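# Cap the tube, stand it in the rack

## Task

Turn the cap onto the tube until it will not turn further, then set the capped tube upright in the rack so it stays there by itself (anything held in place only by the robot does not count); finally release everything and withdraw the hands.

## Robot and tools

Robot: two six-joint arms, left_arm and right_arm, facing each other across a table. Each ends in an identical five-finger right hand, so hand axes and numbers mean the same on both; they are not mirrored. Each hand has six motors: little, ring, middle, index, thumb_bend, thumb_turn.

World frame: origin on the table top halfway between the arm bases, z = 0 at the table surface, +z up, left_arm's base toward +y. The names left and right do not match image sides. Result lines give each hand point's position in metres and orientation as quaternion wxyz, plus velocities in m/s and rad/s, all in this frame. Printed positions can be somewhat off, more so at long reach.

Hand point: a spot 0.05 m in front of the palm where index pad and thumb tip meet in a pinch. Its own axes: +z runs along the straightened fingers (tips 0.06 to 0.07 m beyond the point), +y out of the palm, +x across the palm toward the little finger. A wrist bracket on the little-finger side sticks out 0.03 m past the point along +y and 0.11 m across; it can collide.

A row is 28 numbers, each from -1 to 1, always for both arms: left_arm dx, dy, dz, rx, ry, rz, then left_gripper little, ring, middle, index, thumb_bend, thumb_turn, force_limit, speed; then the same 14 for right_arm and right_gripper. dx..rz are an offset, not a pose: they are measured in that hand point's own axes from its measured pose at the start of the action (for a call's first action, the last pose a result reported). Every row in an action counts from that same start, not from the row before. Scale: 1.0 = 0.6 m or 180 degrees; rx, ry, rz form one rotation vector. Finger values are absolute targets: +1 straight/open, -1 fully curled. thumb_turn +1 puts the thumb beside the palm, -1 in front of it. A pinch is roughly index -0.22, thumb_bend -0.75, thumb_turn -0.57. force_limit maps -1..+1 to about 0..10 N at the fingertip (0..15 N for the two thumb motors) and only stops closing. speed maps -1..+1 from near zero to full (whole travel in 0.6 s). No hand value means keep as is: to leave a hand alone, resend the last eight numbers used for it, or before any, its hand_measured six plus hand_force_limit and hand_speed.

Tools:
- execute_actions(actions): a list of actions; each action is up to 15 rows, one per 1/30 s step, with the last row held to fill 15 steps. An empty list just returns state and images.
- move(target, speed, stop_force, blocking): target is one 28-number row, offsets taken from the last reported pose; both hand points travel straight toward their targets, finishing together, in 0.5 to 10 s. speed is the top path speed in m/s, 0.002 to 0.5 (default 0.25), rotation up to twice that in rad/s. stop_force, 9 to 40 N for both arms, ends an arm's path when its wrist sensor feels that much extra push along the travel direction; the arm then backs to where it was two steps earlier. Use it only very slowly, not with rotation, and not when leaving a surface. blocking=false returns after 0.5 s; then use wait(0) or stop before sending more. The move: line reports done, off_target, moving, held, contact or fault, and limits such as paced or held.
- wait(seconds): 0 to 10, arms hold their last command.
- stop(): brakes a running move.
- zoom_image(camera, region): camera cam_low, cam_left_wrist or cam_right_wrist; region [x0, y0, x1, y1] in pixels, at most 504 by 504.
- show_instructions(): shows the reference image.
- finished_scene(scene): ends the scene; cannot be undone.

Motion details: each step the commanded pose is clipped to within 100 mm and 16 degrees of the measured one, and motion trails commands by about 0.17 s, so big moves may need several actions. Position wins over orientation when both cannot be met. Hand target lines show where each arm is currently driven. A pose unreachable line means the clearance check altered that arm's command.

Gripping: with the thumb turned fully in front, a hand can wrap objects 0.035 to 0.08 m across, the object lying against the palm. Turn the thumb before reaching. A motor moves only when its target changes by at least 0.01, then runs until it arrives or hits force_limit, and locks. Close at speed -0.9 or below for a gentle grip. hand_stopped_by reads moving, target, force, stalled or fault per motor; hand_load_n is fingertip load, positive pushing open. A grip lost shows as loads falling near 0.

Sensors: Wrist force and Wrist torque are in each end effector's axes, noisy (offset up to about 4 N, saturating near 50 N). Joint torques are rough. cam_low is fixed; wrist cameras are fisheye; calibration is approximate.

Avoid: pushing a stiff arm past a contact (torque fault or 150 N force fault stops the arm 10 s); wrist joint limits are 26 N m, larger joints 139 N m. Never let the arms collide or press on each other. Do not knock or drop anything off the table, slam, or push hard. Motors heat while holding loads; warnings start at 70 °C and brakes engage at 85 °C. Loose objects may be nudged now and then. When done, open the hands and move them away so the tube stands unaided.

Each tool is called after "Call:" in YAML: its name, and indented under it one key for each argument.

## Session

Call:
execute_actions:
  actions: []

Scene clock: 0.00 s.
left_arm: end_effector_position=(+0.2938, +0.4688, +0.4707) hand_measured=(+1.000, +1.000, +1.000, +1.000, +1.000, +1.000) hand_load_n=(+0.0, +0.0, +0.0, +0.0, +0.0, +0.0) hand_stopped_by=(target, target, target, target, target, target) hand_force_limit=0.00 hand_speed=-0.80 end_effector_quat_wxyz=(-0.012, +0.388, +0.922, -0.000) end_effector_velocity=(-0.000, +0.000, +0.000) end_effector_angular_velocity=(-0.002, -0.001, -0.001) | right_arm: end_effector_position=(+0.0623, -0.3298, +0.4838) hand_measured=(+1.000, +1.000, +1.000, +1.000, +1.000, +1.000) hand_load_n=(+0.0, +0.0, +0.0, +0.0, +0.0, +0.0) hand_stopped_by=(target, target, target, target, target, target) hand_force_limit=0.00 hand_speed=-0.80 end_effector_quat_wxyz=(+0.000, -0.369, +0.929, -0.011) end_effector_velocity=(+0.000, +0.000, -0.000) end_effector_angular_velocity=(-0.001, +0.002, -0.000)
Joint positions: left_arm=[ 0.57  -1.726  1.367  1.949  1.587 -1.862] | right_arm=[-1.189 -1.744  1.34   1.976  1.592 -1.869]
Joint velocities: left_arm=[-0.    -0.002 -0.     0.     0.     0.001] | right_arm=[ 0.     0.002 -0.     0.     0.     0.001]
Joint torques (N m, as the arm reports them, + toward a larger angle): no reading
Motor temperatures (°C, as the motors report them): left_arm=[27 27 27 34 28 38] | right_arm=[29 28 29 37 37 37]
Wrist force (N, on the end effector, along its own x y z axes, offset not removed): no reading
Wrist torque (N m, same axes, about the end effector's origin, offset not removed): no reading
Hand target (left_arm): +0.294, +0.469, +0.471; -0.012, +0.388, +0.922, -0.000
Hand target (right_arm): +0.062, -0.330, +0.484; +0.000, -0.369, +0.929, -0.011
camera_calibration (this result's frames):
cam_left_wrist: T_world_to_cam=[[0.802438, 0.595914, 0.0312984, -0.530693], [0.497232, -0.696713, 0.51706, -0.0581097], [0.329929, -0.399346, -0.855377, 0.623124], [0, 0, 0, 1]] pos_world=[0.249155, 0.524604, 0.579662]
cam_right_wrist: T_world_to_cam=[[-0.590196, 0.806687, -0.0304216, 0.316426], [0.674436, 0.513446, 0.530574, -0.127924], [0.443627, 0.292625, -0.847093, 0.604852], [0, 0, 0, 1]] pos_world=[0.00470157, -0.366569, 0.589865]

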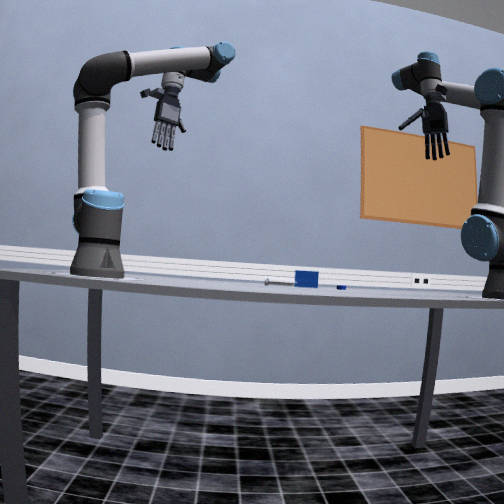

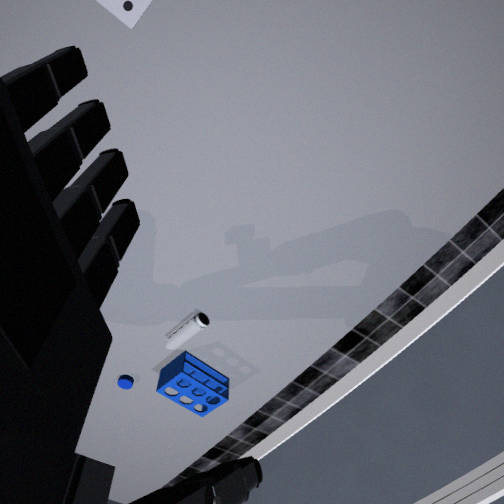

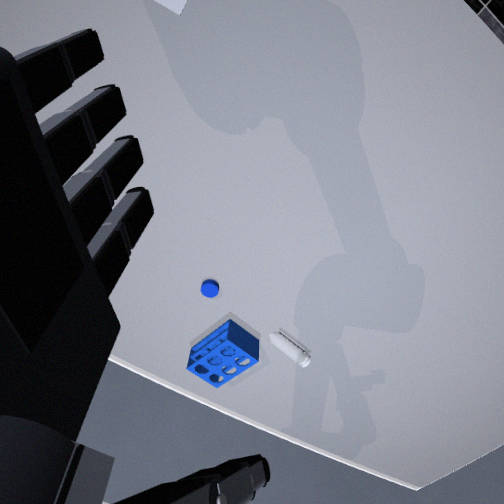

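Call:
move:
  target: [-0.710,-0.290,0.639,0.1816,-0.381,-0.636,-1,-1,0.45,0.45,0.0,-1,0.7,0,-0.603,-0.233,0.690,0.156,-0.401,-0.667,-1,-1,-1,0.45,0.1,-0.62,0.3,0]
  speed: 0.25

Scene clock: 6.70 s.
left_arm: end_effector_position=(+0.4573, +0.0466, +0.0781) hand_measured=(-1.000, -1.000, +0.450, +0.450, +0.000, -1.000) hand_load_n=(+0.0, +0.0, +0.0, +0.0, +0.0, +0.0) hand_stopped_by=(target, target, target, target, target, target) hand_force_limit=0.70 hand_speed=0.00 end_effector_quat_wxyz=(-0.337, +0.577, -0.642, +0.376) end_effector_velocity=(+0.001, -0.002, -0.002) end_effector_angular_velocity=(+0.001, +0.002, +0.013) | right_arm: end_effector_position=(+0.4245, -0.1924, +0.0695) hand_measured=(-1.000, -1.000, -1.000, +0.450, +0.100, -0.620) hand_load_n=(+0.0, +0.0, +0.0, +0.0, +0.0, +0.0) hand_stopped_by=(target, target, target, target, target, target) hand_force_limit=0.30 hand_speed=0.00 end_effector_quat_wxyz=(-0.505, +0.863, -0.000, +0.001) end_effector_velocity=(+0.002, +0.000, -0.001) end_effector_angular_velocity=(+0.001, -0.002, +0.015)
Joint positions: left_arm=[ 0.288 -0.797  1.233  0.638  0.592 -4.135] | right_arm=[-1.492 -0.857  1.43   0.725  0.533 -4.399]
Joint velocities: left_arm=[ 0.     0.016 -0.02   0.023 -0.004 -0.021] | right_arm=[ 0.     0.014 -0.017  0.025 -0.004 -0.028]
Joint torques (N m, as the arm reports them, + toward a larger angle): left_arm=[ 11.57 -35.24 -29.71   3.53  -2.79  -2.66] | right_arm=[ 10.87 -33.43 -27.09   4.06  -4.05  -2.32]
Motor temperatures (°C, as the motors report them): left_arm=[27 27 27 34 28 38] | right_arm=[29 28 29 37 37 37]
Wrist force (N, on the end effector, along its own x y z axes, offset not removed): left_arm=[1.4 -1.4 2.0] | right_arm=[1.3 -3.0 -2.6]
Wrist torque (N m, same axes, about the end effector's origin, offset not removed): left_arm=[-0.63 -0.49 0.05] | right_arm=[-0.09 -0.03 0.33]
Hand target (left_arm): +0.458, +0.046, +0.078; +0.337, -0.577, +0.642, -0.376
Hand target (right_arm): +0.425, -0.192, +0.069; -0.505, +0.863, +0.000, +0.001
Off the commanded pose (left_arm): 0.002 m, 0 deg.
Off the commanded pose (right_arm): 0.001 m, 0 deg.
move: done
camera_calibration (this result's frames):
cam_left_wrist: T_world_to_cam=[[-0.506804, 0.188765, -0.841141, 0.287817], [-0.306255, 0.872658, 0.380363, 0.0744357], [0.805827, 0.450372, -0.384456, -0.229276], [0, 0, 0, 1]] pos_world=[0.35342, -0.016027, 0.125635]
cam_right_wrist: T_world_to_cam=[[-0.124112, -0.47741, -0.869871, 0.0201298], [-0.839851, -0.416323, 0.348319, 0.253625], [-0.528438, 0.773792, -0.349283, 0.523628], [0, 0, 0, 1]] pos_world=[0.492211, -0.289979, 0.112062]

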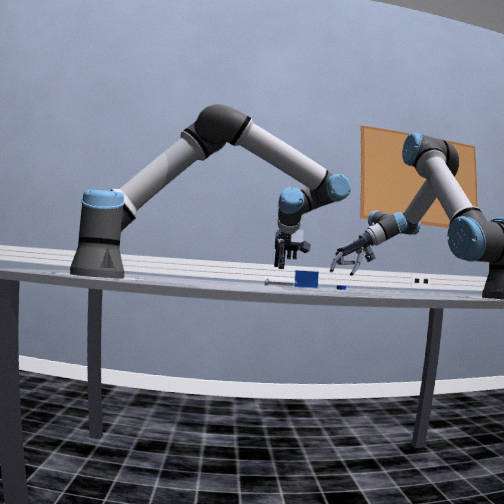

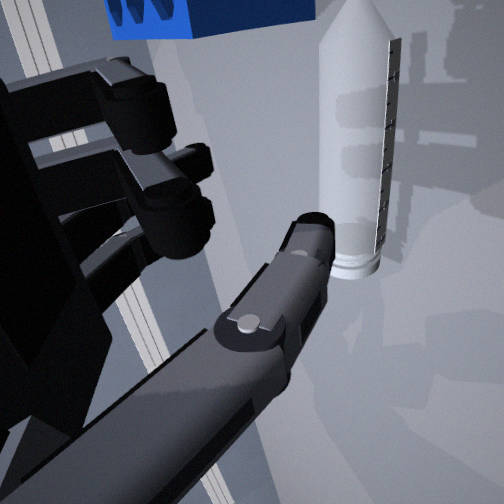

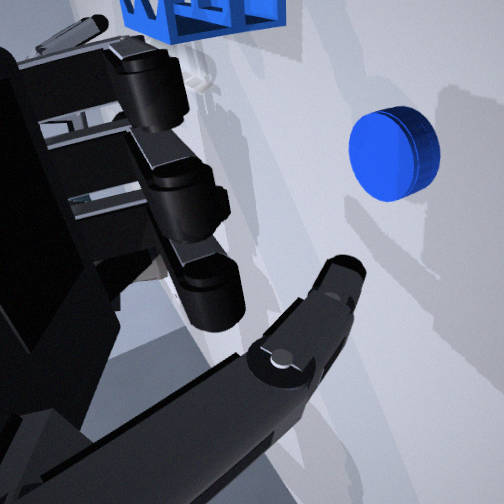

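Call:
move:
  target: [0.012,0.0305,0.034,0,0,0,-1,-1,0.45,0.45,0.0,-1,0.7,0,0.0325,0.0695,0.038,0,0,0,-1,-1,-1,0.45,0.1,-0.62,0.3,0]
  speed: 0.06

Call:
zoom_image:
  camera: "cam_low"
  region: [255,230,375,300]

Scene clock: 8.53 s.
left_arm: end_effector_position=(+0.4653, +0.0386, +0.0522) hand_measured=(-1.000, -1.000, +0.450, +0.450, +0.000, -1.000) hand_load_n=(+0.0, +0.0, +0.0, +0.0, +0.0, +0.0) hand_stopped_by=(target, target, target, target, target, target) hand_force_limit=0.70 hand_speed=0.00 end_effector_quat_wxyz=(-0.337, +0.577, -0.642, +0.376) end_effector_velocity=(+0.000, -0.000, -0.001) end_effector_angular_velocity=(-0.001, +0.000, +0.000) | right_arm: end_effector_position=(+0.4439, -0.1930, +0.0221) hand_measured=(-1.000, -1.000, -1.000, +0.450, +0.100, -0.620) hand_load_n=(+0.0, +0.0, +0.0, +0.0, +0.0, +0.0) hand_stopped_by=(target, target, target, target, target, target) hand_force_limit=0.30 hand_speed=0.00 end_effector_quat_wxyz=(-0.505, +0.863, -0.000, +0.001) end_effector_velocity=(+0.001, +0.000, -0.002) end_effector_angular_velocity=(-0.001, +0.000, -0.000)
Joint positions: left_arm=[ 0.299 -0.747  1.21   0.597  0.597 -4.118] | right_arm=[-1.498 -0.756  1.385  0.679  0.532 -4.412]
Joint velocities: left_arm=[ 0.001  0.001 -0.001 -0.001  0.     0.   ] | right_arm=[ 0.     0.004 -0.002 -0.002  0.001  0.   ]
Joint torques (N m, as the arm reports them, + toward a larger angle): left_arm=[ 10.97 -34.85 -27.75  -0.49   0.18   2.58] | right_arm=[-10.79 -38.73 -27.87   0.48  -3.75  -2.18]
Motor temperatures (°C, as the motors report them): left_arm=[27 27 27 34 28 38] | right_arm=[29 28 29 37 37 37]
Wrist force (N, on the end effector, along its own x y z axes, offset not removed): left_arm=[-0.4 -1.7 1.6] | right_arm=[-0.8 4.7 -3.5]
Wrist torque (N m, same axes, about the end effector's origin, offset not removed): left_arm=[-0.52 -0.12 -0.12] | right_arm=[0.98 0.54 0.02]
Hand target (left_arm): +0.465, +0.039, +0.052; +0.337, -0.577, +0.642, -0.376
Hand target (right_arm): +0.444, -0.193, +0.022; -0.505, +0.863, -0.000, +0.001
Off the commanded pose (left_arm): 0.000 m, 0 deg.
Off the commanded pose (right_arm): 0.000 m, 0 deg.
move: done
camera_calibration (this result's frames):
cam_left_wrist: T_world_to_cam=[[-0.506753, 0.188764, -0.841171, 0.271578], [-0.30627, 0.872663, 0.38034, 0.0937129], [0.805853, 0.450364, -0.384412, -0.24205], [0, 0, 0, 1]] pos_world=[0.361382, -0.0240331, 0.099754]
cam_right_wrist: T_world_to_cam=[[-0.124096, -0.477418, -0.869869, -0.0189759], [-0.839859, -0.416318, 0.348306, 0.286145], [-0.528429, 0.77379, -0.3493, 0.517782], [0, 0, 0, 1]] pos_world=[0.511578, -0.290587, 0.0646889]

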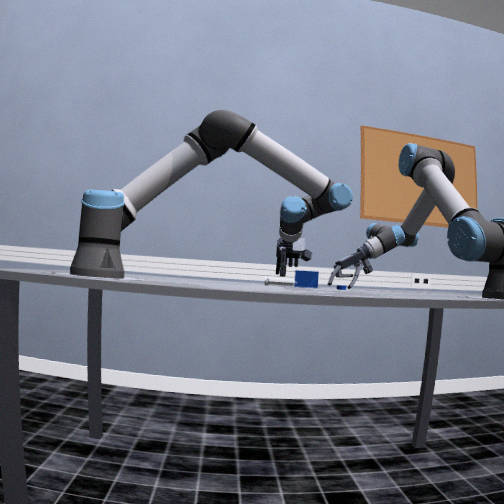

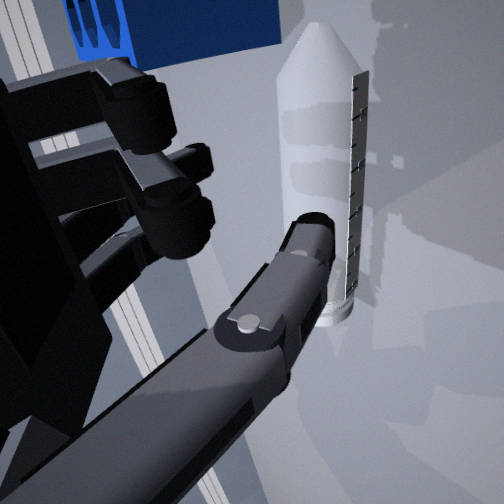

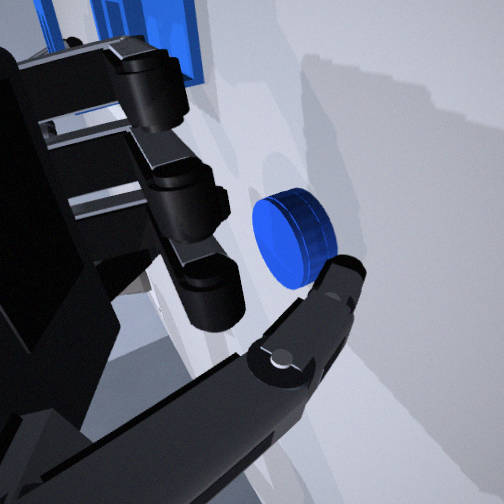

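Region (255, 230, 375, 300) of cam_low's 504x504 image, scaled by 4.200, with more detail than that image has; it fills the top 294 rows of this view, and the rest is white.

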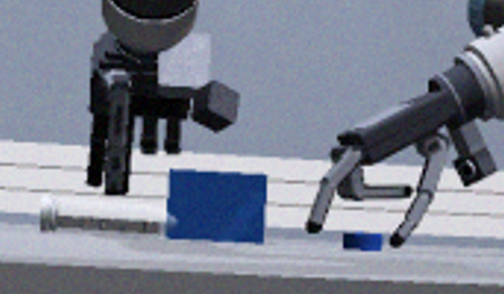

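Call:
move:
  target: [0,0.046,0.02,0,0,0,-1,-1,0.45,0.45,-0.1,-1,0.7,0,0.0025,0.003,0.002,0,0,0,-1,-1,-1,0.18,-0.14,-0.62,0.3,-0.5]
  speed: 0.04

Call:
execute_actions:
  actions:
    - [[0,0,0,0,0,0,-1,-1,0.2,0.2,-0.3,-1,0.7,-0.7,0,0,0,0,0,0,-1,-1,-1,0,-0.4,-0.62,0.3,-0.85]]
    - [[0,0,0,0,0,0,-1,-1,0.2,0.2,-0.3,-1,0.7,-0.7,0,0,0,0,0,0,-1,-1,-1,0,-0.4,-0.62,0.3,-0.85]]

Call:
zoom_image:
  camera: "cam_low"
  region: [255,230,375,300]

Scene clock: 9.93 s.
left_arm: end_effector_position=(+0.4623, +0.0390, +0.0225) hand_measured=(-1.000, -1.000, +0.450, +0.450, -0.100, -1.000) hand_load_n=(+0.0, +0.0, +0.0, +0.0, +0.0, +0.0) hand_stopped_by=(target, target, target, target, target, target) hand_force_limit=0.70 hand_speed=0.00 end_effector_quat_wxyz=(-0.337, +0.577, -0.642, +0.376) end_effector_velocity=(-0.000, -0.000, -0.002) end_effector_angular_velocity=(-0.000, -0.000, -0.001) | right_arm: end_effector_position=(+0.4453, -0.1928, +0.0199) hand_measured=(-1.000, -1.000, -1.000, +0.180, -0.140, -0.620) hand_load_n=(+0.0, +0.0, +0.0, +0.0, +0.0, +0.0) hand_stopped_by=(target, target, target, target, target, target) hand_force_limit=0.30 hand_speed=-0.50 end_effector_quat_wxyz=(-0.505, +0.863, -0.000, +0.001) end_effector_velocity=(-0.000, +0.000, +0.000) end_effector_angular_velocity=(+0.001, +0.002, -0.001)
Joint positions: left_arm=[ 0.294 -0.715  1.235  0.546  0.595 -4.126] | right_arm=[-1.498 -0.75   1.381  0.678  0.532 -4.412]
Joint velocities: left_arm=[-0.001  0.002  0.002 -0.004 -0.    -0.   ] | right_arm=[-0.     0.    -0.     0.001 -0.001  0.002]
Joint torques (N m, as the arm reports them, + toward a larger angle): left_arm=[-12.2  -36.41  -8.64  -0.1   -2.87  -2.48] | right_arm=[-10.35 -37.04 -26.02   0.49  -3.83  -2.39]
Motor temperatures (°C, as the motors report them): left_arm=[27 27 27 34 28 38] | right_arm=[29 28 29 37 37 37]
Wrist force (N, on the end effector, along its own x y z axes, offset not removed): left_arm=[0.4 -1.0 0.7] | right_arm=[1.4 -2.2 0.3]
Wrist torque (N m, same axes, about the end effector's origin, offset not removed): left_arm=[-0.36 -0.31 -0.03] | right_arm=[-0.05 -0.04 0.09]
Hand target (left_arm): +0.462, +0.039, +0.022; +0.337, -0.577, +0.642, -0.376
Hand target (right_arm): +0.445, -0.193, +0.020; -0.505, +0.863, -0.000, +0.001
Off the commanded pose (left_arm): 0.000 m, 0 deg.
Off the commanded pose (right_arm): 0.000 m, 0 deg.
move: done
camera_calibration (this result's frames):
cam_left_wrist: T_world_to_cam=[[-0.506792, 0.188753, -0.84115, 0.244992], [-0.30628, 0.872652, 0.380356, 0.103724], [0.805825, 0.450389, -0.384442, -0.251203], [0, 0, 0, 1]] pos_world=[0.358355, -0.0236192, 0.0700503]
cam_right_wrist: T_world_to_cam=[[-0.124095, -0.477418, -0.869869, -0.0205793], [-0.83986, -0.416317, 0.348305, 0.288207], [-0.528428, 0.773791, -0.349301, 0.517695], [0, 0, 0, 1]] pos_world=[0.513064, -0.290427, 0.0625463]

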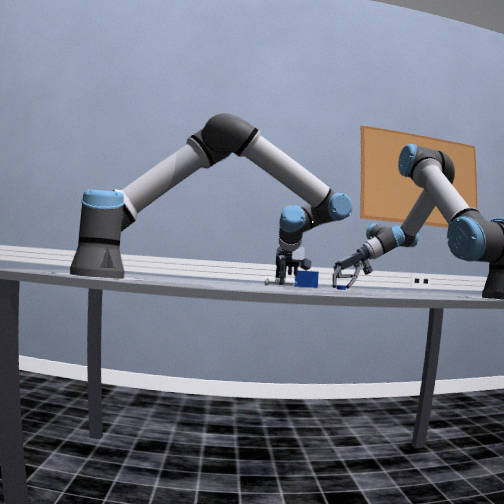

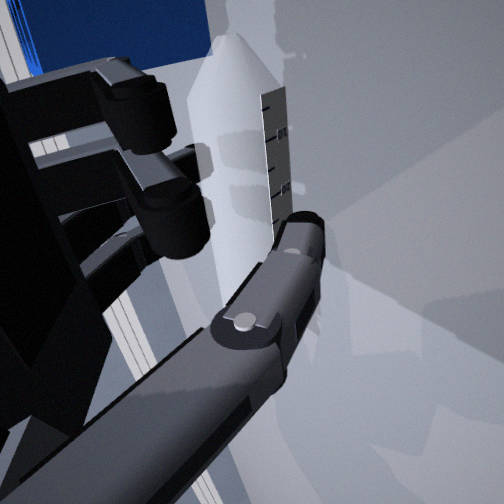

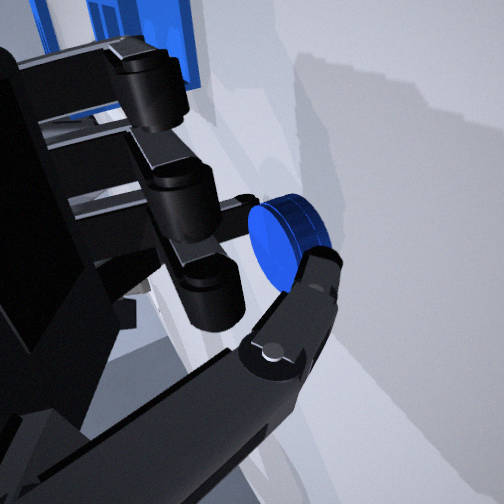

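Scene clock: 10.93 s.
left_arm: end_effector_position=(+0.4623, +0.0390, +0.0224) hand_measured=(-1.000, -1.000, +0.200, +0.200, -0.300, -1.000) hand_load_n=(+0.0, +0.0, +0.0, +0.0, +0.0, +0.0) hand_stopped_by=(target, target, target, target, target, target) hand_force_limit=0.70 hand_speed=-0.70 end_effector_quat_wxyz=(-0.337, +0.577, -0.642, +0.376) end_effector_velocity=(+0.000, +0.000, -0.000) end_effector_angular_velocity=(+0.001, +0.000, +0.001) | right_arm: end_effector_position=(+0.4453, -0.1928, +0.0199) hand_measured=(-1.000, -1.000, -1.000, +0.118, -0.228, -0.620) hand_load_n=(+0.0, +0.0, +0.0, +12.0, +9.5, -1.0) hand_stopped_by=(target, target, target, force, force, target) hand_force_limit=0.30 hand_speed=-0.85 end_effector_quat_wxyz=(-0.505, +0.863, -0.000, +0.001) end_effector_velocity=(-0.000, +0.000, -0.000) end_effector_angular_velocity=(+0.001, +0.000, +0.000)
Joint positions: left_arm=[ 0.294 -0.714  1.235  0.546  0.595 -4.126] | right_arm=[-1.498 -0.75   1.38   0.678  0.532 -4.412]
Joint velocities: left_arm=[ 0.001  0.001 -0.     0.     0.    -0.   ] | right_arm=[ 0.     0.     0.    -0.    -0.001  0.001]
Joint torques (N m, as the arm reports them, + toward a larger angle): left_arm=[ -9.2  -51.99 -15.25   3.15  -2.75  -2.09] | right_arm=[-10.66 -38.21 -24.5    0.49  -2.96  -2.28]
Motor temperatures (°C, as the motors report them): left_arm=[27 27 27 34 28 38] | right_arm=[29 28 29 37 37 37]
Wrist force (N, on the end effector, along its own x y z axes, offset not removed): left_arm=[1.1 -0.1 1.5] | right_arm=[3.5 -3.0 -0.4]
Wrist torque (N m, same axes, about the end effector's origin, offset not removed): left_arm=[-0.25 -0.49 -0.02] | right_arm=[-0.37 -0.52 -0.03]
Hand target (left_arm): +0.462, +0.039, +0.022; +0.337, -0.577, +0.642, -0.376
Hand target (right_arm): +0.445, -0.193, +0.020; -0.505, +0.863, -0.000, +0.001
Off the commanded pose (left_arm): 0.000 m, 0 deg.
Off the commanded pose (right_arm): 0.000 m, 0 deg.
camera_calibration (this result's frames):
cam_left_wrist: T_world_to_cam=[[-0.506818, 0.188898, -0.841102, 0.244908], [-0.306262, 0.87259, 0.380512, 0.103711], [0.805816, 0.450449, -0.384392, -0.251239], [0, 0, 0, 1]] pos_world=[0.358339, -0.0235891, 0.0699555]
cam_right_wrist: T_world_to_cam=[[-0.124095, -0.477403, -0.869877, -0.0205768], [-0.839857, -0.416327, 0.3483, 0.288209], [-0.528433, 0.773795, -0.349286, 0.517696], [0, 0, 0, 1]] pos_world=[0.513068, -0.290424, 0.0625416]

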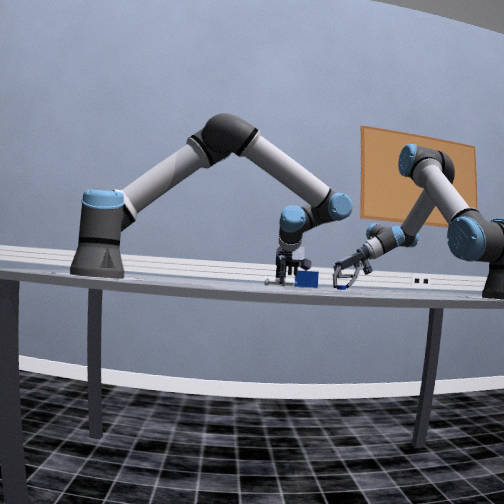

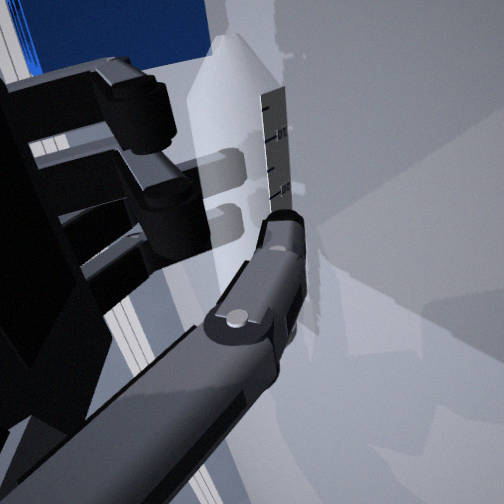

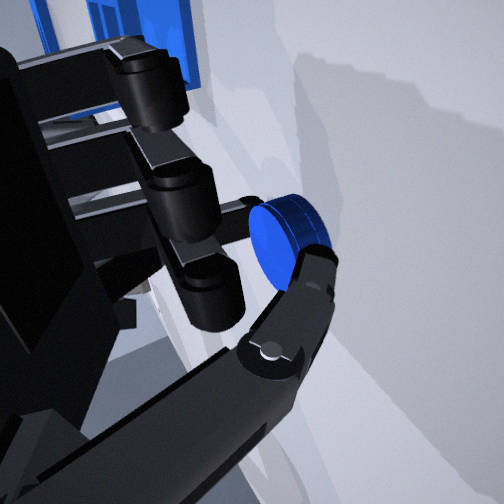

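Region (255, 230, 375, 300) of cam_low's 504x504 image, scaled by 4.200, with more detail than that image has; it fills the top 294 rows of this view, and the rest is white.

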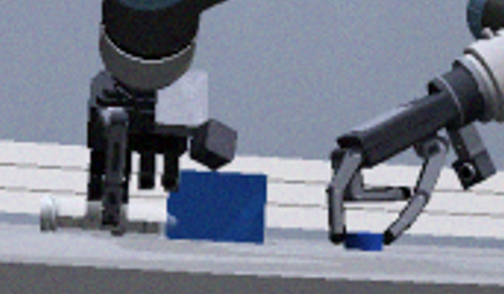

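Call:
move:
  target: [0,0.002,0.001,0,0,0,-1,-1,0.12,0.12,-0.5,-1,0.7,-0.9,0,-0.25,-0.235,0,0,0,-1,-1,-1,0,-0.4,-0.62,0.3,-0.85]
  speed: 0.15

Scene clock: 13.20 s.
left_arm: end_effector_position=(+0.4622, +0.0391, +0.0211) hand_measured=(-1.000, -1.000, +0.122, +0.122, -0.462, -1.000) hand_load_n=(+0.0, +0.0, +4.5, +7.5, +12.0, -1.0) hand_stopped_by=(target, target, target, target, force, target) hand_force_limit=0.70 hand_speed=-0.90 end_effector_quat_wxyz=(-0.337, +0.577, -0.642, +0.376) end_effector_velocity=(-0.000, -0.000, +0.000) end_effector_angular_velocity=(-0.001, -0.000, -0.001) | right_arm: end_effector_position=(+0.4454, -0.2423, +0.2197) hand_measured=(-1.000, -1.000, -1.000, +0.118, -0.228, -0.620) hand_load_n=(+0.0, +0.0, +0.0, +12.0, +9.5, -1.0) hand_stopped_by=(target, target, target, force, force, target) hand_force_limit=0.30 hand_speed=-0.85 end_effector_quat_wxyz=(-0.505, +0.863, -0.000, +0.001) end_effector_velocity=(-0.000, -0.000, +0.001) end_effector_angular_velocity=(-0.001, +0.001, -0.001)
Joint positions: left_arm=[ 0.293 -0.713  1.236  0.544  0.595 -4.126] | right_arm=[-1.593 -0.98   1.265  1.184  0.515 -4.597]
Joint velocities: left_arm=[-0.001 -0.001  0.    -0.    -0.     0.   ] | right_arm=[-0.    -0.001 -0.001  0.003  0.001  0.   ]
Joint torques (N m, as the arm reports them, + toward a larger angle): left_arm=[ -5.67 -16.62   3.78  -1.67   5.08  -2.82] | right_arm=[-10.28 -48.62 -29.99   4.32  -3.99  -2.14]
Motor temperatures (°C, as the motors report them): left_arm=[27 27 27 34 28 38] | right_arm=[29 28 29 37 37 37]
Wrist force (N, on the end effector, along its own x y z axes, offset not removed): left_arm=[0.6 -27.8 -19.1] | right_arm=[-1.7 0.6 0.6]
Wrist torque (N m, same axes, about the end effector's origin, offset not removed): left_arm=[0.32 0.12 -0.66] | right_arm=[0.18 0.62 0.03]
Hand target (left_arm): +0.462, +0.039, +0.021; +0.337, -0.577, +0.642, -0.376
Hand target (right_arm): +0.445, -0.242, +0.220; -0.505, +0.863, -0.000, +0.001
Off the commanded pose (left_arm): 0.000 m, 0 deg.
Off the commanded pose (right_arm): 0.000 m, 0 deg.
move: done
camera_calibration (this result's frames):
cam_left_wrist: T_world_to_cam=[[-0.506762, 0.188892, -0.841137, 0.243738], [-0.306301, 0.872585, 0.380493, 0.104205], [0.805836, 0.450461, -0.384335, -0.251709], [0, 0, 0, 1]] pos_world=[0.358271, -0.0235833, 0.0686271]
cam_right_wrist: T_world_to_cam=[[-0.124096, -0.477496, -0.869826, 0.12958], [-0.839898, -0.416229, 0.348317, 0.198152], [-0.528367, 0.77379, -0.349395, 0.625757], [0, 0, 0, 1]] pos_world=[0.513137, -0.339854, 0.262329]

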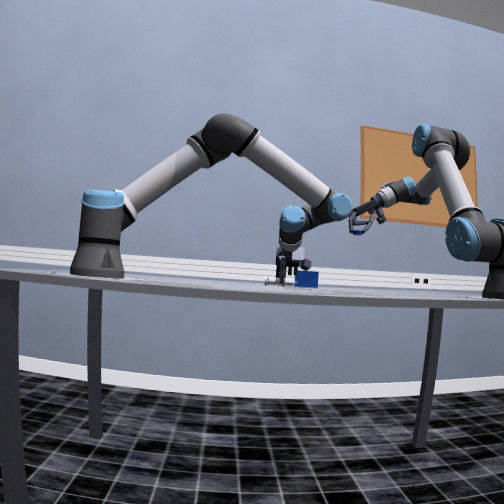

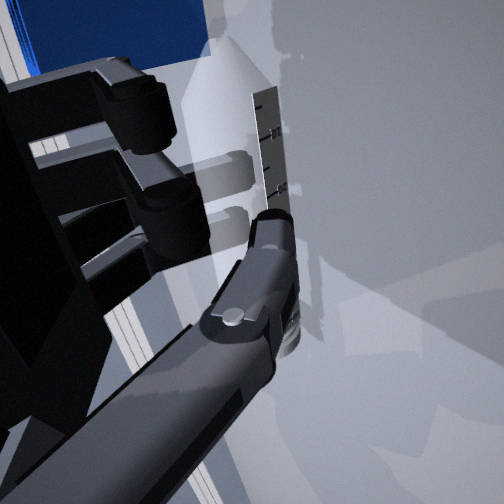

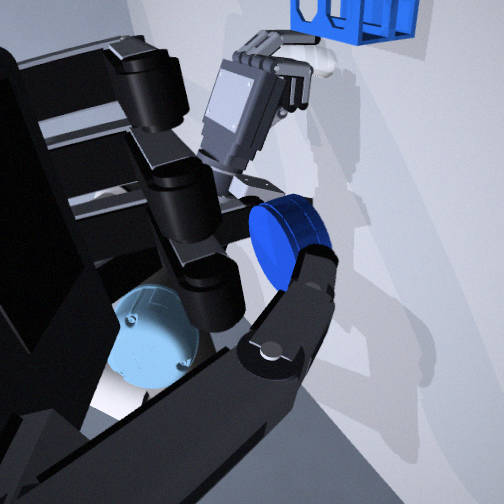

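Lift left 0.133.

Call:
move:
  target: [0,-0.193,-0.1085,0,0,0,-1,-1,0.12,0.12,-0.5,-1,0.7,-0.9,0,0,0,0,0,0,-1,-1,-1,0,-0.4,-0.62,0.3,-0.85]
  speed: 0.15

Scene clock: 14.83 s.
left_arm: end_effector_position=(+0.4622, +0.0387, +0.1537) hand_measured=(-1.000, -1.000, +0.122, +0.122, -0.462, -1.000) hand_load_n=(+0.0, +0.0, +6.5, +8.0, +10.5, -2.0) hand_stopped_by=(target, target, target, target, force, target) hand_force_limit=0.70 hand_speed=-0.90 end_effector_quat_wxyz=(-0.337, +0.577, -0.642, +0.376) end_effector_velocity=(-0.001, -0.001, +0.001) end_effector_angular_velocity=(+0.002, +0.001, -0.001) | right_arm: end_effector_position=(+0.4455, -0.2423, +0.2197) hand_measured=(-1.000, -1.000, -1.000, +0.118, -0.228, -0.620) hand_load_n=(+0.0, +0.0, +0.0, +12.0, +9.5, -1.0) hand_stopped_by=(target, target, target, force, force, target) hand_force_limit=0.30 hand_speed=-0.85 end_effector_quat_wxyz=(-0.505, +0.863, -0.000, +0.001) end_effector_velocity=(-0.000, +0.000, -0.000) end_effector_angular_velocity=(+0.000, +0.001, +0.000)
Joint positions: left_arm=[ 0.293 -0.842  1.107  0.803  0.595 -4.126] | right_arm=[-1.593 -0.98   1.265  1.184  0.515 -4.597]
Joint velocities: left_arm=[-0.002  0.001 -0.005  0.007 -0.    -0.001] | right_arm=[ 0.  0.  0.  0. -0. -0.]
Joint torques (N m, as the arm reports them, + toward a larger angle): left_arm=[-10.7  -59.06 -28.62   3.48  -2.84  -2.23] | right_arm=[  6.7  -43.63  -5.59   0.62  -3.4    2.45]
Motor temperatures (°C, as the motors report them): left_arm=[27 27 27 34 28 38] | right_arm=[29 28 29 37 37 37]
Wrist force (N, on the end effector, along its own x y z axes, offset not removed): left_arm=[1.0 -2.4 -0.1] | right_arm=[1.0 1.2 -1.9]
Wrist torque (N m, same axes, about the end effector's origin, offset not removed): left_arm=[-0.48 -0.26 -0.09] | right_arm=[0.33 0.01 -0.27]
Hand target (left_arm): +0.462, +0.039, +0.154; +0.337, -0.577, +0.642, -0.376
Hand target (right_arm): +0.445, -0.242, +0.220; -0.505, +0.863, -0.000, +0.001
Off the commanded pose (left_arm): 0.000 m, 0 deg.
Off the commanded pose (right_arm): 0.000 m, 0 deg.
move: done
camera_calibration (this result's frames):
cam_left_wrist: T_world_to_cam=[[-0.506723, 0.188868, -0.841166, 0.35541], [-0.306331, 0.872589, 0.380459, 0.0540325], [0.80585, 0.450462, -0.384305, -0.200631], [0, 0, 0, 1]] pos_world=[0.358324, -0.023897, 0.201298]
cam_right_wrist: T_world_to_cam=[[-0.124039, -0.477484, -0.869841, 0.129582], [-0.839942, -0.416203, 0.348242, 0.198202], [-0.52831, 0.773811, -0.349434, 0.625782], [0, 0, 0, 1]] pos_world=[0.513159, -0.339872, 0.262362]

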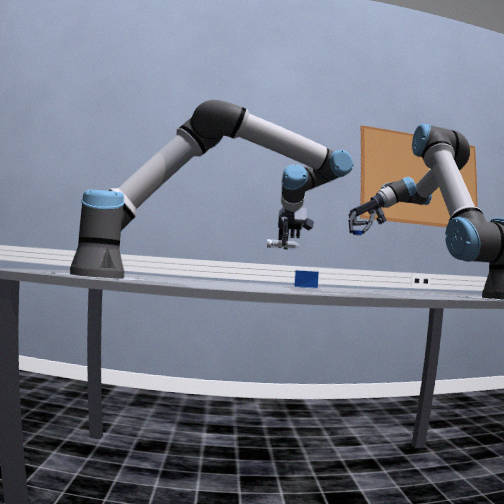

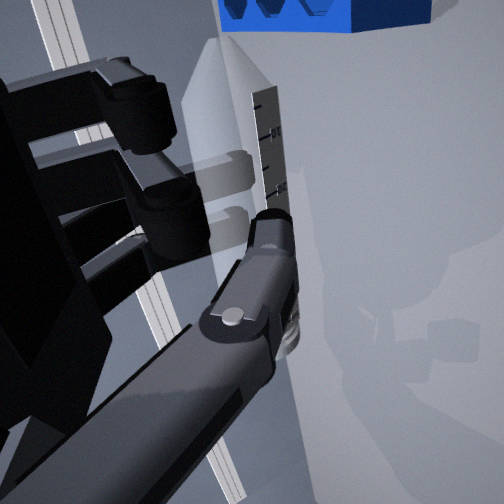

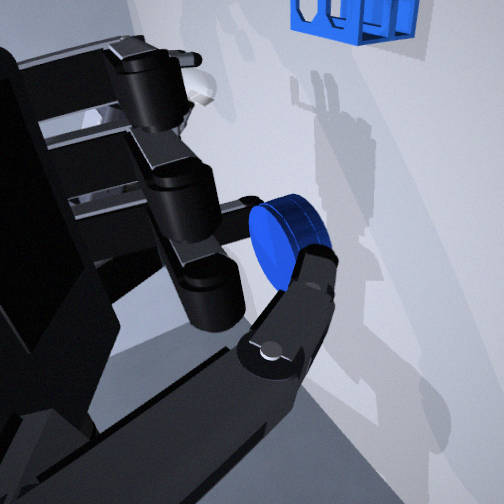

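Call:
move:
  target: [0.139,0.1915,-0.341,0.4776,0.2623,0.5092,-1,-1,0.12,0.12,-0.5,-1,0.7,-0.9,-0.242,-0.11,0.094,0,0,0,-1,-1,-1,0,-0.4,-0.62,0.3,-0.85]
  speed: 0.25

Scene clock: 20.47 s.
left_arm: end_effector_position=(+0.2198, -0.0184, +0.1545) hand_measured=(-1.000, -1.000, +0.122, +0.122, -0.462, -1.000) hand_load_n=(+0.0, +0.0, +6.5, +8.0, +10.5, -2.0) hand_stopped_by=(target, target, target, target, force, target) hand_force_limit=0.70 hand_speed=-0.90 end_effector_quat_wxyz=(+0.499, +0.500, +0.501, -0.501) end_effector_velocity=(-0.001, -0.001, -0.000) end_effector_angular_velocity=(+0.007, -0.009, -0.009) | right_arm: end_effector_position=(+0.3006, -0.1604, +0.2498) hand_measured=(-1.000, -1.000, -1.000, +0.118, -0.228, -0.620) hand_load_n=(+0.0, +0.0, +0.0, +12.0, +9.5, -1.0) hand_stopped_by=(target, target, target, force, force, target) hand_force_limit=0.30 hand_speed=-0.85 end_effector_quat_wxyz=(-0.505, +0.863, -0.000, +0.001) end_effector_velocity=(-0.001, +0.000, -0.000) end_effector_angular_velocity=(-0.000, +0.001, -0.000)
Joint positions: left_arm=[ 0.097 -1.239  2.291 -1.05   1.583 -1.573] | right_arm=[-1.366 -1.274  1.531  0.852  0.579 -4.177]
Joint velocities: left_arm=[ 0.005 -0.001 -0.004  0.011  0.014  0.009] | right_arm=[ 0.001 -0.001  0.001 -0.001  0.001  0.002]
Joint torques (N m, as the arm reports them, + toward a larger angle): left_arm=[ 11.76 -37.39 -23.99  -0.16   1.02   2.91] | right_arm=[ 10.08 -38.46  -6.1   -0.05   1.55   2.12]
Motor temperatures (°C, as the motors report them): left_arm=[27 27 27 34 28 38] | right_arm=[29 28 29 37 37 37]
Wrist force (N, on the end effector, along its own x y z axes, offset not removed): left_arm=[0.1 -1.1 1.5] | right_arm=[-3.9 -5.2 0.9]
Wrist torque (N m, same axes, about the end effector's origin, offset not removed): left_arm=[-0.45 -0.27 -0.05] | right_arm=[-0.81 0.84 -0.42]
Hand target (left_arm): +0.220, -0.018, +0.154; +0.498, +0.501, +0.500, -0.501
Hand target (right_arm): +0.300, -0.160, +0.250; -0.505, +0.863, -0.000, +0.001
Off the commanded pose (left_arm): 0.001 m, 0 deg.
Off the commanded pose (right_arm): 0.000 m, 0 deg.
move: done
camera_calibration (this result's frames):
cam_left_wrist: T_world_to_cam=[[0.990428, 0.0420816, 0.131462, -0.238081], [-0.133518, 0.533666, 0.835089, -0.0850803], [-0.0350147, -0.844648, 0.534176, 0.0398713], [0, 0, 0, 1]] pos_world=[0.225838, 0.0891004, 0.0810498]
cam_right_wrist: T_world_to_cam=[[-0.124081, -0.477254, -0.869961, 0.176963], [-0.839869, -0.416376, 0.34821, 0.10004], [-0.528416, 0.77386, -0.349166, 0.496377], [0, 0, 0, 1]] pos_world=[0.368272, -0.258016, 0.292434]

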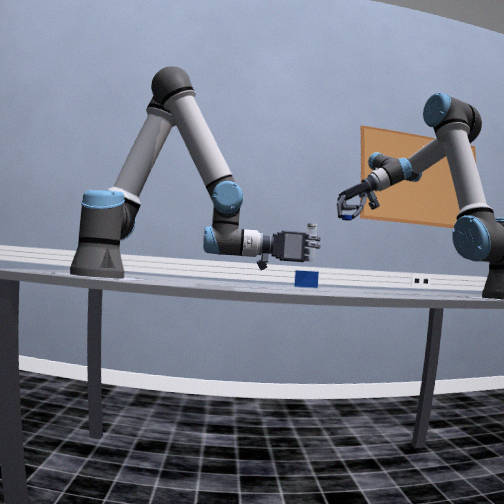

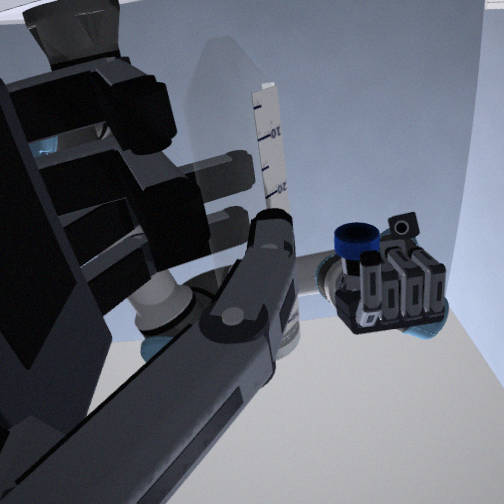

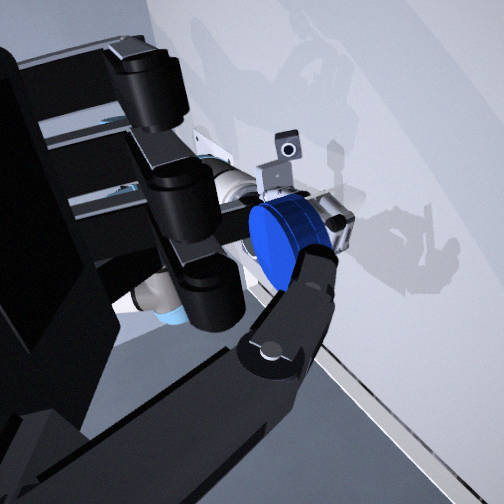

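Call:
move:
  target: [0,0,0,0,0,0,-1,-1,0.12,0.12,-0.5,-1,0.7,-0.9,-0.1235,-0.0773,0.2117,0,-0.218,-0.1225,-1,-1,-1,0,-0.4,-0.62,0.3,-0.85]
  speed: 0.2

Call:
zoom_image:
  camera: "cam_low"
  region: [285,200,345,260]

Call:
zoom_image:
  camera: "cam_left_wrist"
  region: [200,270,340,410]

Scene clock: 23.20 s.
left_arm: end_effector_position=(+0.2198, -0.0184, +0.1545) hand_measured=(-1.000, -1.000, +0.122, +0.122, -0.462, -1.000) hand_load_n=(+0.0, +0.0, +6.5, +8.0, +10.5, -2.0) hand_stopped_by=(target, target, target, target, force, target) hand_force_limit=0.70 hand_speed=-0.90 end_effector_quat_wxyz=(+0.499, +0.500, +0.501, -0.501) end_effector_velocity=(-0.000, -0.000, -0.000) end_effector_angular_velocity=(+0.000, +0.000, -0.000) | right_arm: end_effector_position=(+0.2266, -0.0268, +0.2280) hand_measured=(-1.000, -1.000, -1.000, +0.118, -0.228, -0.620) hand_load_n=(+0.0, +0.0, +0.0, +12.0, +9.5, -1.0) hand_stopped_by=(target, target, target, force, force, target) hand_force_limit=0.30 hand_speed=-0.85 end_effector_quat_wxyz=(-0.467, +0.798, +0.330, -0.192) end_effector_velocity=(-0.001, +0.001, -0.001) end_effector_angular_velocity=(-0.004, +0.003, +0.012)
Joint positions: left_arm=[ 0.097 -1.239  2.291 -1.05   1.583 -1.573] | right_arm=[-1.033 -0.757  0.962  1.655  0.536 -5.047]
Joint velocities: left_arm=[-0.     0.001 -0.     0.    -0.    -0.   ] | right_arm=[ 0.004  0.011 -0.013  0.019  0.004 -0.015]
Joint torques (N m, as the arm reports them, + toward a larger angle): left_arm=[-11.25 -14.2   -2.74  -3.55  -1.68  -2.46] | right_arm=[  9.67 -40.02 -30.33   4.4    1.42  -2.29]
Motor temperatures (°C, as the motors report them): left_arm=[27 27 27 34 28 38] | right_arm=[29 28 29 37 37 37]
Wrist force (N, on the end effector, along its own x y z axes, offset not removed): left_arm=[1.1 -0.9 1.8] | right_arm=[-0.5 1.9 -1.6]
Wrist torque (N m, same axes, about the end effector's origin, offset not removed): left_arm=[-0.46 -0.42 -0.06] | right_arm=[0.56 0.34 -0.01]
Hand target (left_arm): +0.220, -0.018, +0.154; +0.499, +0.500, +0.501, -0.501
Hand target (right_arm): +0.227, -0.027, +0.228; -0.467, +0.797, +0.330, -0.192
Off the commanded pose (left_arm): 0.000 m, 0 deg.
Off the commanded pose (right_arm): 0.000 m, 0 deg.
move: done
camera_calibration (this result's frames):
cam_left_wrist: T_world_to_cam=[[0.990428, 0.0420806, 0.131462, -0.238081], [-0.133518, 0.533666, 0.835089, -0.0850803], [-0.0350159, -0.844648, 0.534176, 0.0398714], [0, 0, 0, 1]] pos_world=[0.225838, 0.0891003, 0.08105]
cam_right_wrist: T_world_to_cam=[[0.249517, -0.425098, -0.870076, 0.129289], [-0.300679, -0.888096, 0.347674, -0.033561], [-0.920507, 0.174863, -0.349413, 0.41913], [0, 0, 0, 1]] pos_world=[0.343462, -0.0481353, 0.270609]

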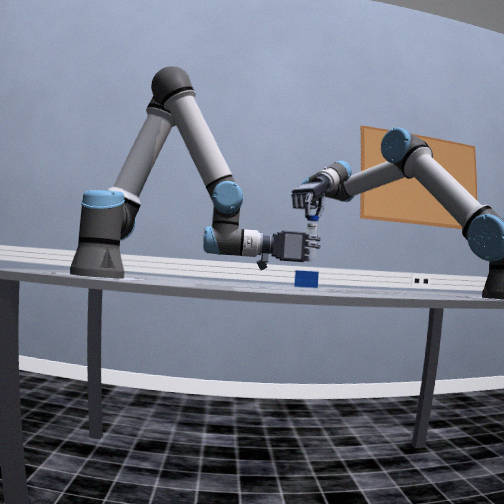

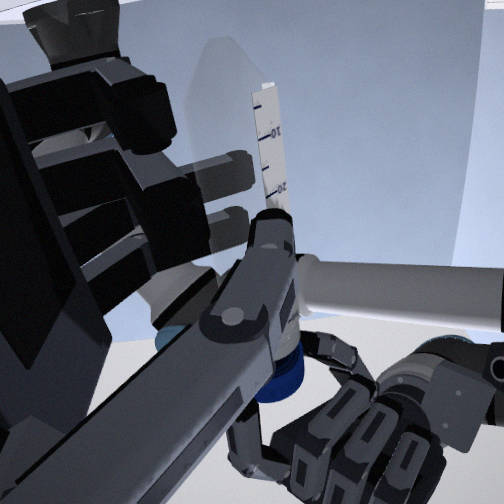

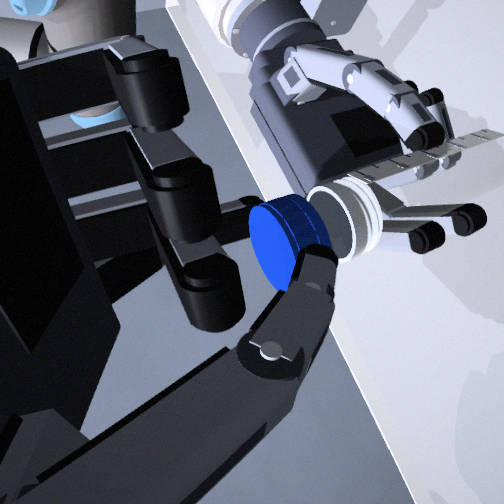

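Region (285, 200, 345, 260) of cam_low's 504x504 image, scaled by 8.400, with more detail than that image has.

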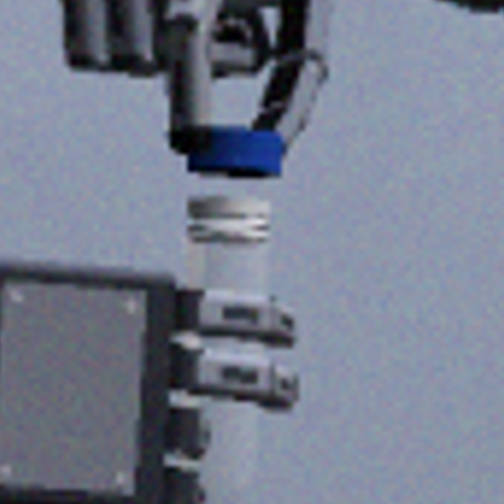

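Region (200, 270, 340, 410) of cam_left_wrist's 504x504 image, scaled by 3.600, with more detail than that image has.

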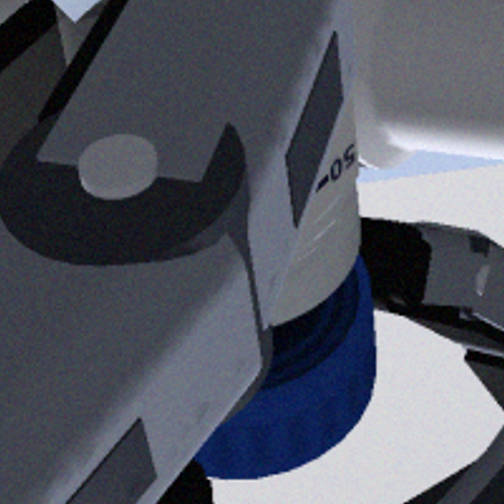

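Call:
move:
  target: [0,0,0,0,0,0,-1,-1,0.12,0.12,-0.5,-1,0.7,-0.9,0.002,0.015,0.0075,0,0,0,-1,-1,-1,0,-0.4,-0.62,0.3,-0.85]
  speed: 0.02

Call:
zoom_image:
  camera: "cam_low"
  region: [295,200,335,240]

Call:
zoom_image:
  camera: "cam_left_wrist"
  region: [200,270,340,410]

Scene clock: 24.40 s.
left_arm: end_effector_position=(+0.2198, -0.0184, +0.1545) hand_measured=(-1.000, -1.000, +0.122, +0.122, -0.462, -1.000) hand_load_n=(+0.0, +0.0, +6.5, +8.0, +10.5, -2.0) hand_stopped_by=(target, target, target, target, force, target) hand_force_limit=0.70 hand_speed=-0.90 end_effector_quat_wxyz=(+0.499, +0.500, +0.501, -0.501) end_effector_velocity=(+0.001, +0.000, -0.000) end_effector_angular_velocity=(+0.000, +0.000, +0.001) | right_arm: end_effector_position=(+0.2278, -0.0264, +0.2182) hand_measured=(-1.000, -1.000, -1.000, +0.118, -0.228, -0.620) hand_load_n=(+0.0, +0.0, +0.0, +12.0, +9.5, -1.0) hand_stopped_by=(target, target, target, force, force, target) hand_force_limit=0.30 hand_speed=-0.85 end_effector_quat_wxyz=(-0.467, +0.798, +0.330, -0.192) end_effector_velocity=(+0.000, +0.000, -0.002) end_effector_angular_velocity=(+0.001, -0.001, -0.001)
Joint positions: left_arm=[ 0.097 -1.239  2.291 -1.05   1.583 -1.573] | right_arm=[-1.034 -0.748  0.971  1.637  0.536 -5.048]
Joint velocities: left_arm=[ 0.001  0.001 -0.    -0.     0.    -0.   ] | right_arm=[-0.     0.001  0.002 -0.005 -0.     0.001]
Joint torques (N m, as the arm reports them, + toward a larger angle): left_arm=[-10.64 -14.21  -3.97  -3.25  -1.76  -2.4 ] | right_arm=[-10.56 -39.54  -5.61   1.    -3.8    2.3 ]
Motor temperatures (°C, as the motors report them): left_arm=[27 27 27 34 28 38] | right_arm=[29 28 29 37 37 37]
Wrist force (N, on the end effector, along its own x y z axes, offset not removed): left_arm=[1.4 -0.9 0.5] | right_arm=[1.2 0.5 0.2]
Wrist torque (N m, same axes, about the end effector's origin, offset not removed): left_arm=[-0.42 -0.35 0.02] | right_arm=[0.09 0.00 -0.11]
Hand target (left_arm): +0.220, -0.018, +0.154; +0.499, +0.500, +0.501, -0.501
Hand target (right_arm): +0.228, -0.026, +0.218; -0.467, +0.798, +0.330, -0.192
Off the commanded pose (left_arm): 0.000 m, 0 deg.
Off the commanded pose (right_arm): 0.000 m, 0 deg.
move: done
camera_calibration (this result's frames):
cam_left_wrist: T_world_to_cam=[[0.990428, 0.0420815, 0.131462, -0.23808], [-0.133518, 0.533665, 0.835089, -0.0850802], [-0.0350146, -0.844648, 0.534176, 0.0398715], [0, 0, 0, 1]] pos_world=[0.225838, 0.0891005, 0.0810496]
cam_right_wrist: T_world_to_cam=[[0.249558, -0.425126, -0.870051, 0.120636], [-0.300631, -0.888097, 0.347714, -0.0293842], [-0.920512, 0.17479, -0.349438, 0.416684], [0, 0, 0, 1]] pos_world=[0.344623, -0.0476426, 0.260782]

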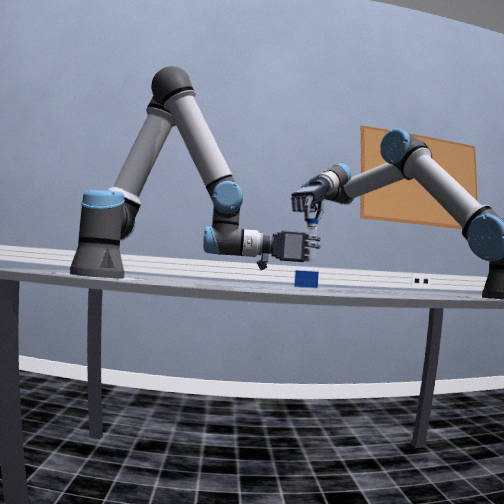

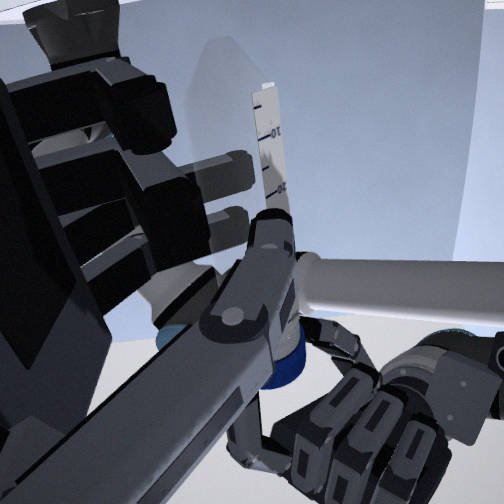

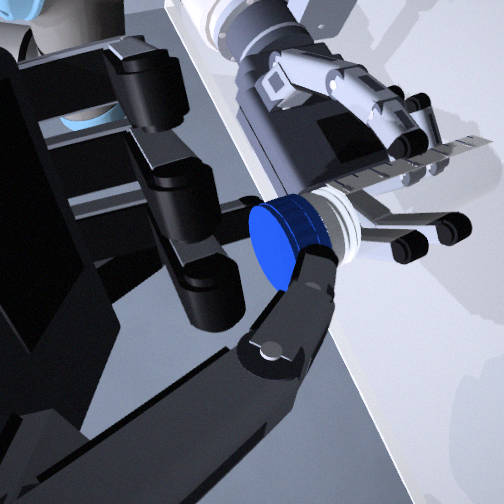

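Region (295, 200, 335, 240) of cam_low's 504x504 image, scaled by 12.600, with more detail than that image has.

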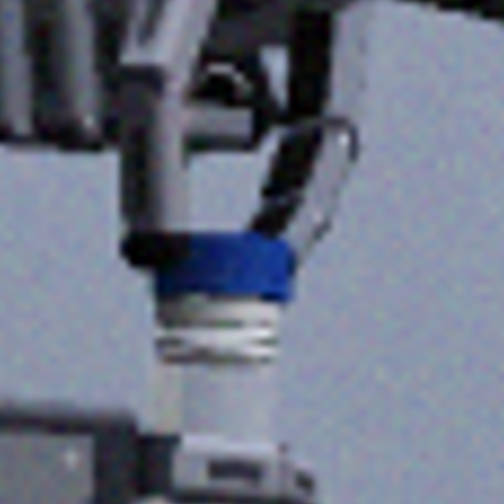

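Region (200, 270, 340, 410) of cam_left_wrist's 504x504 image, scaled by 3.600, with more detail than that image has.

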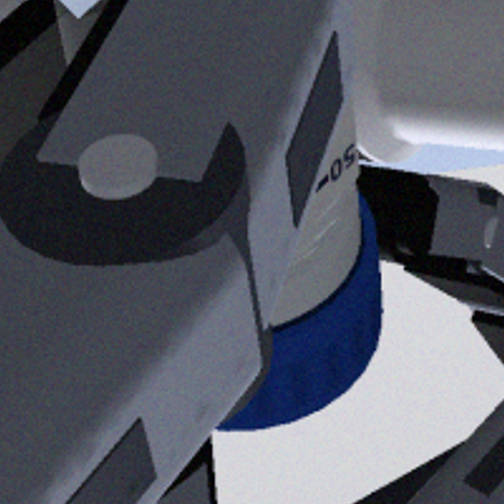

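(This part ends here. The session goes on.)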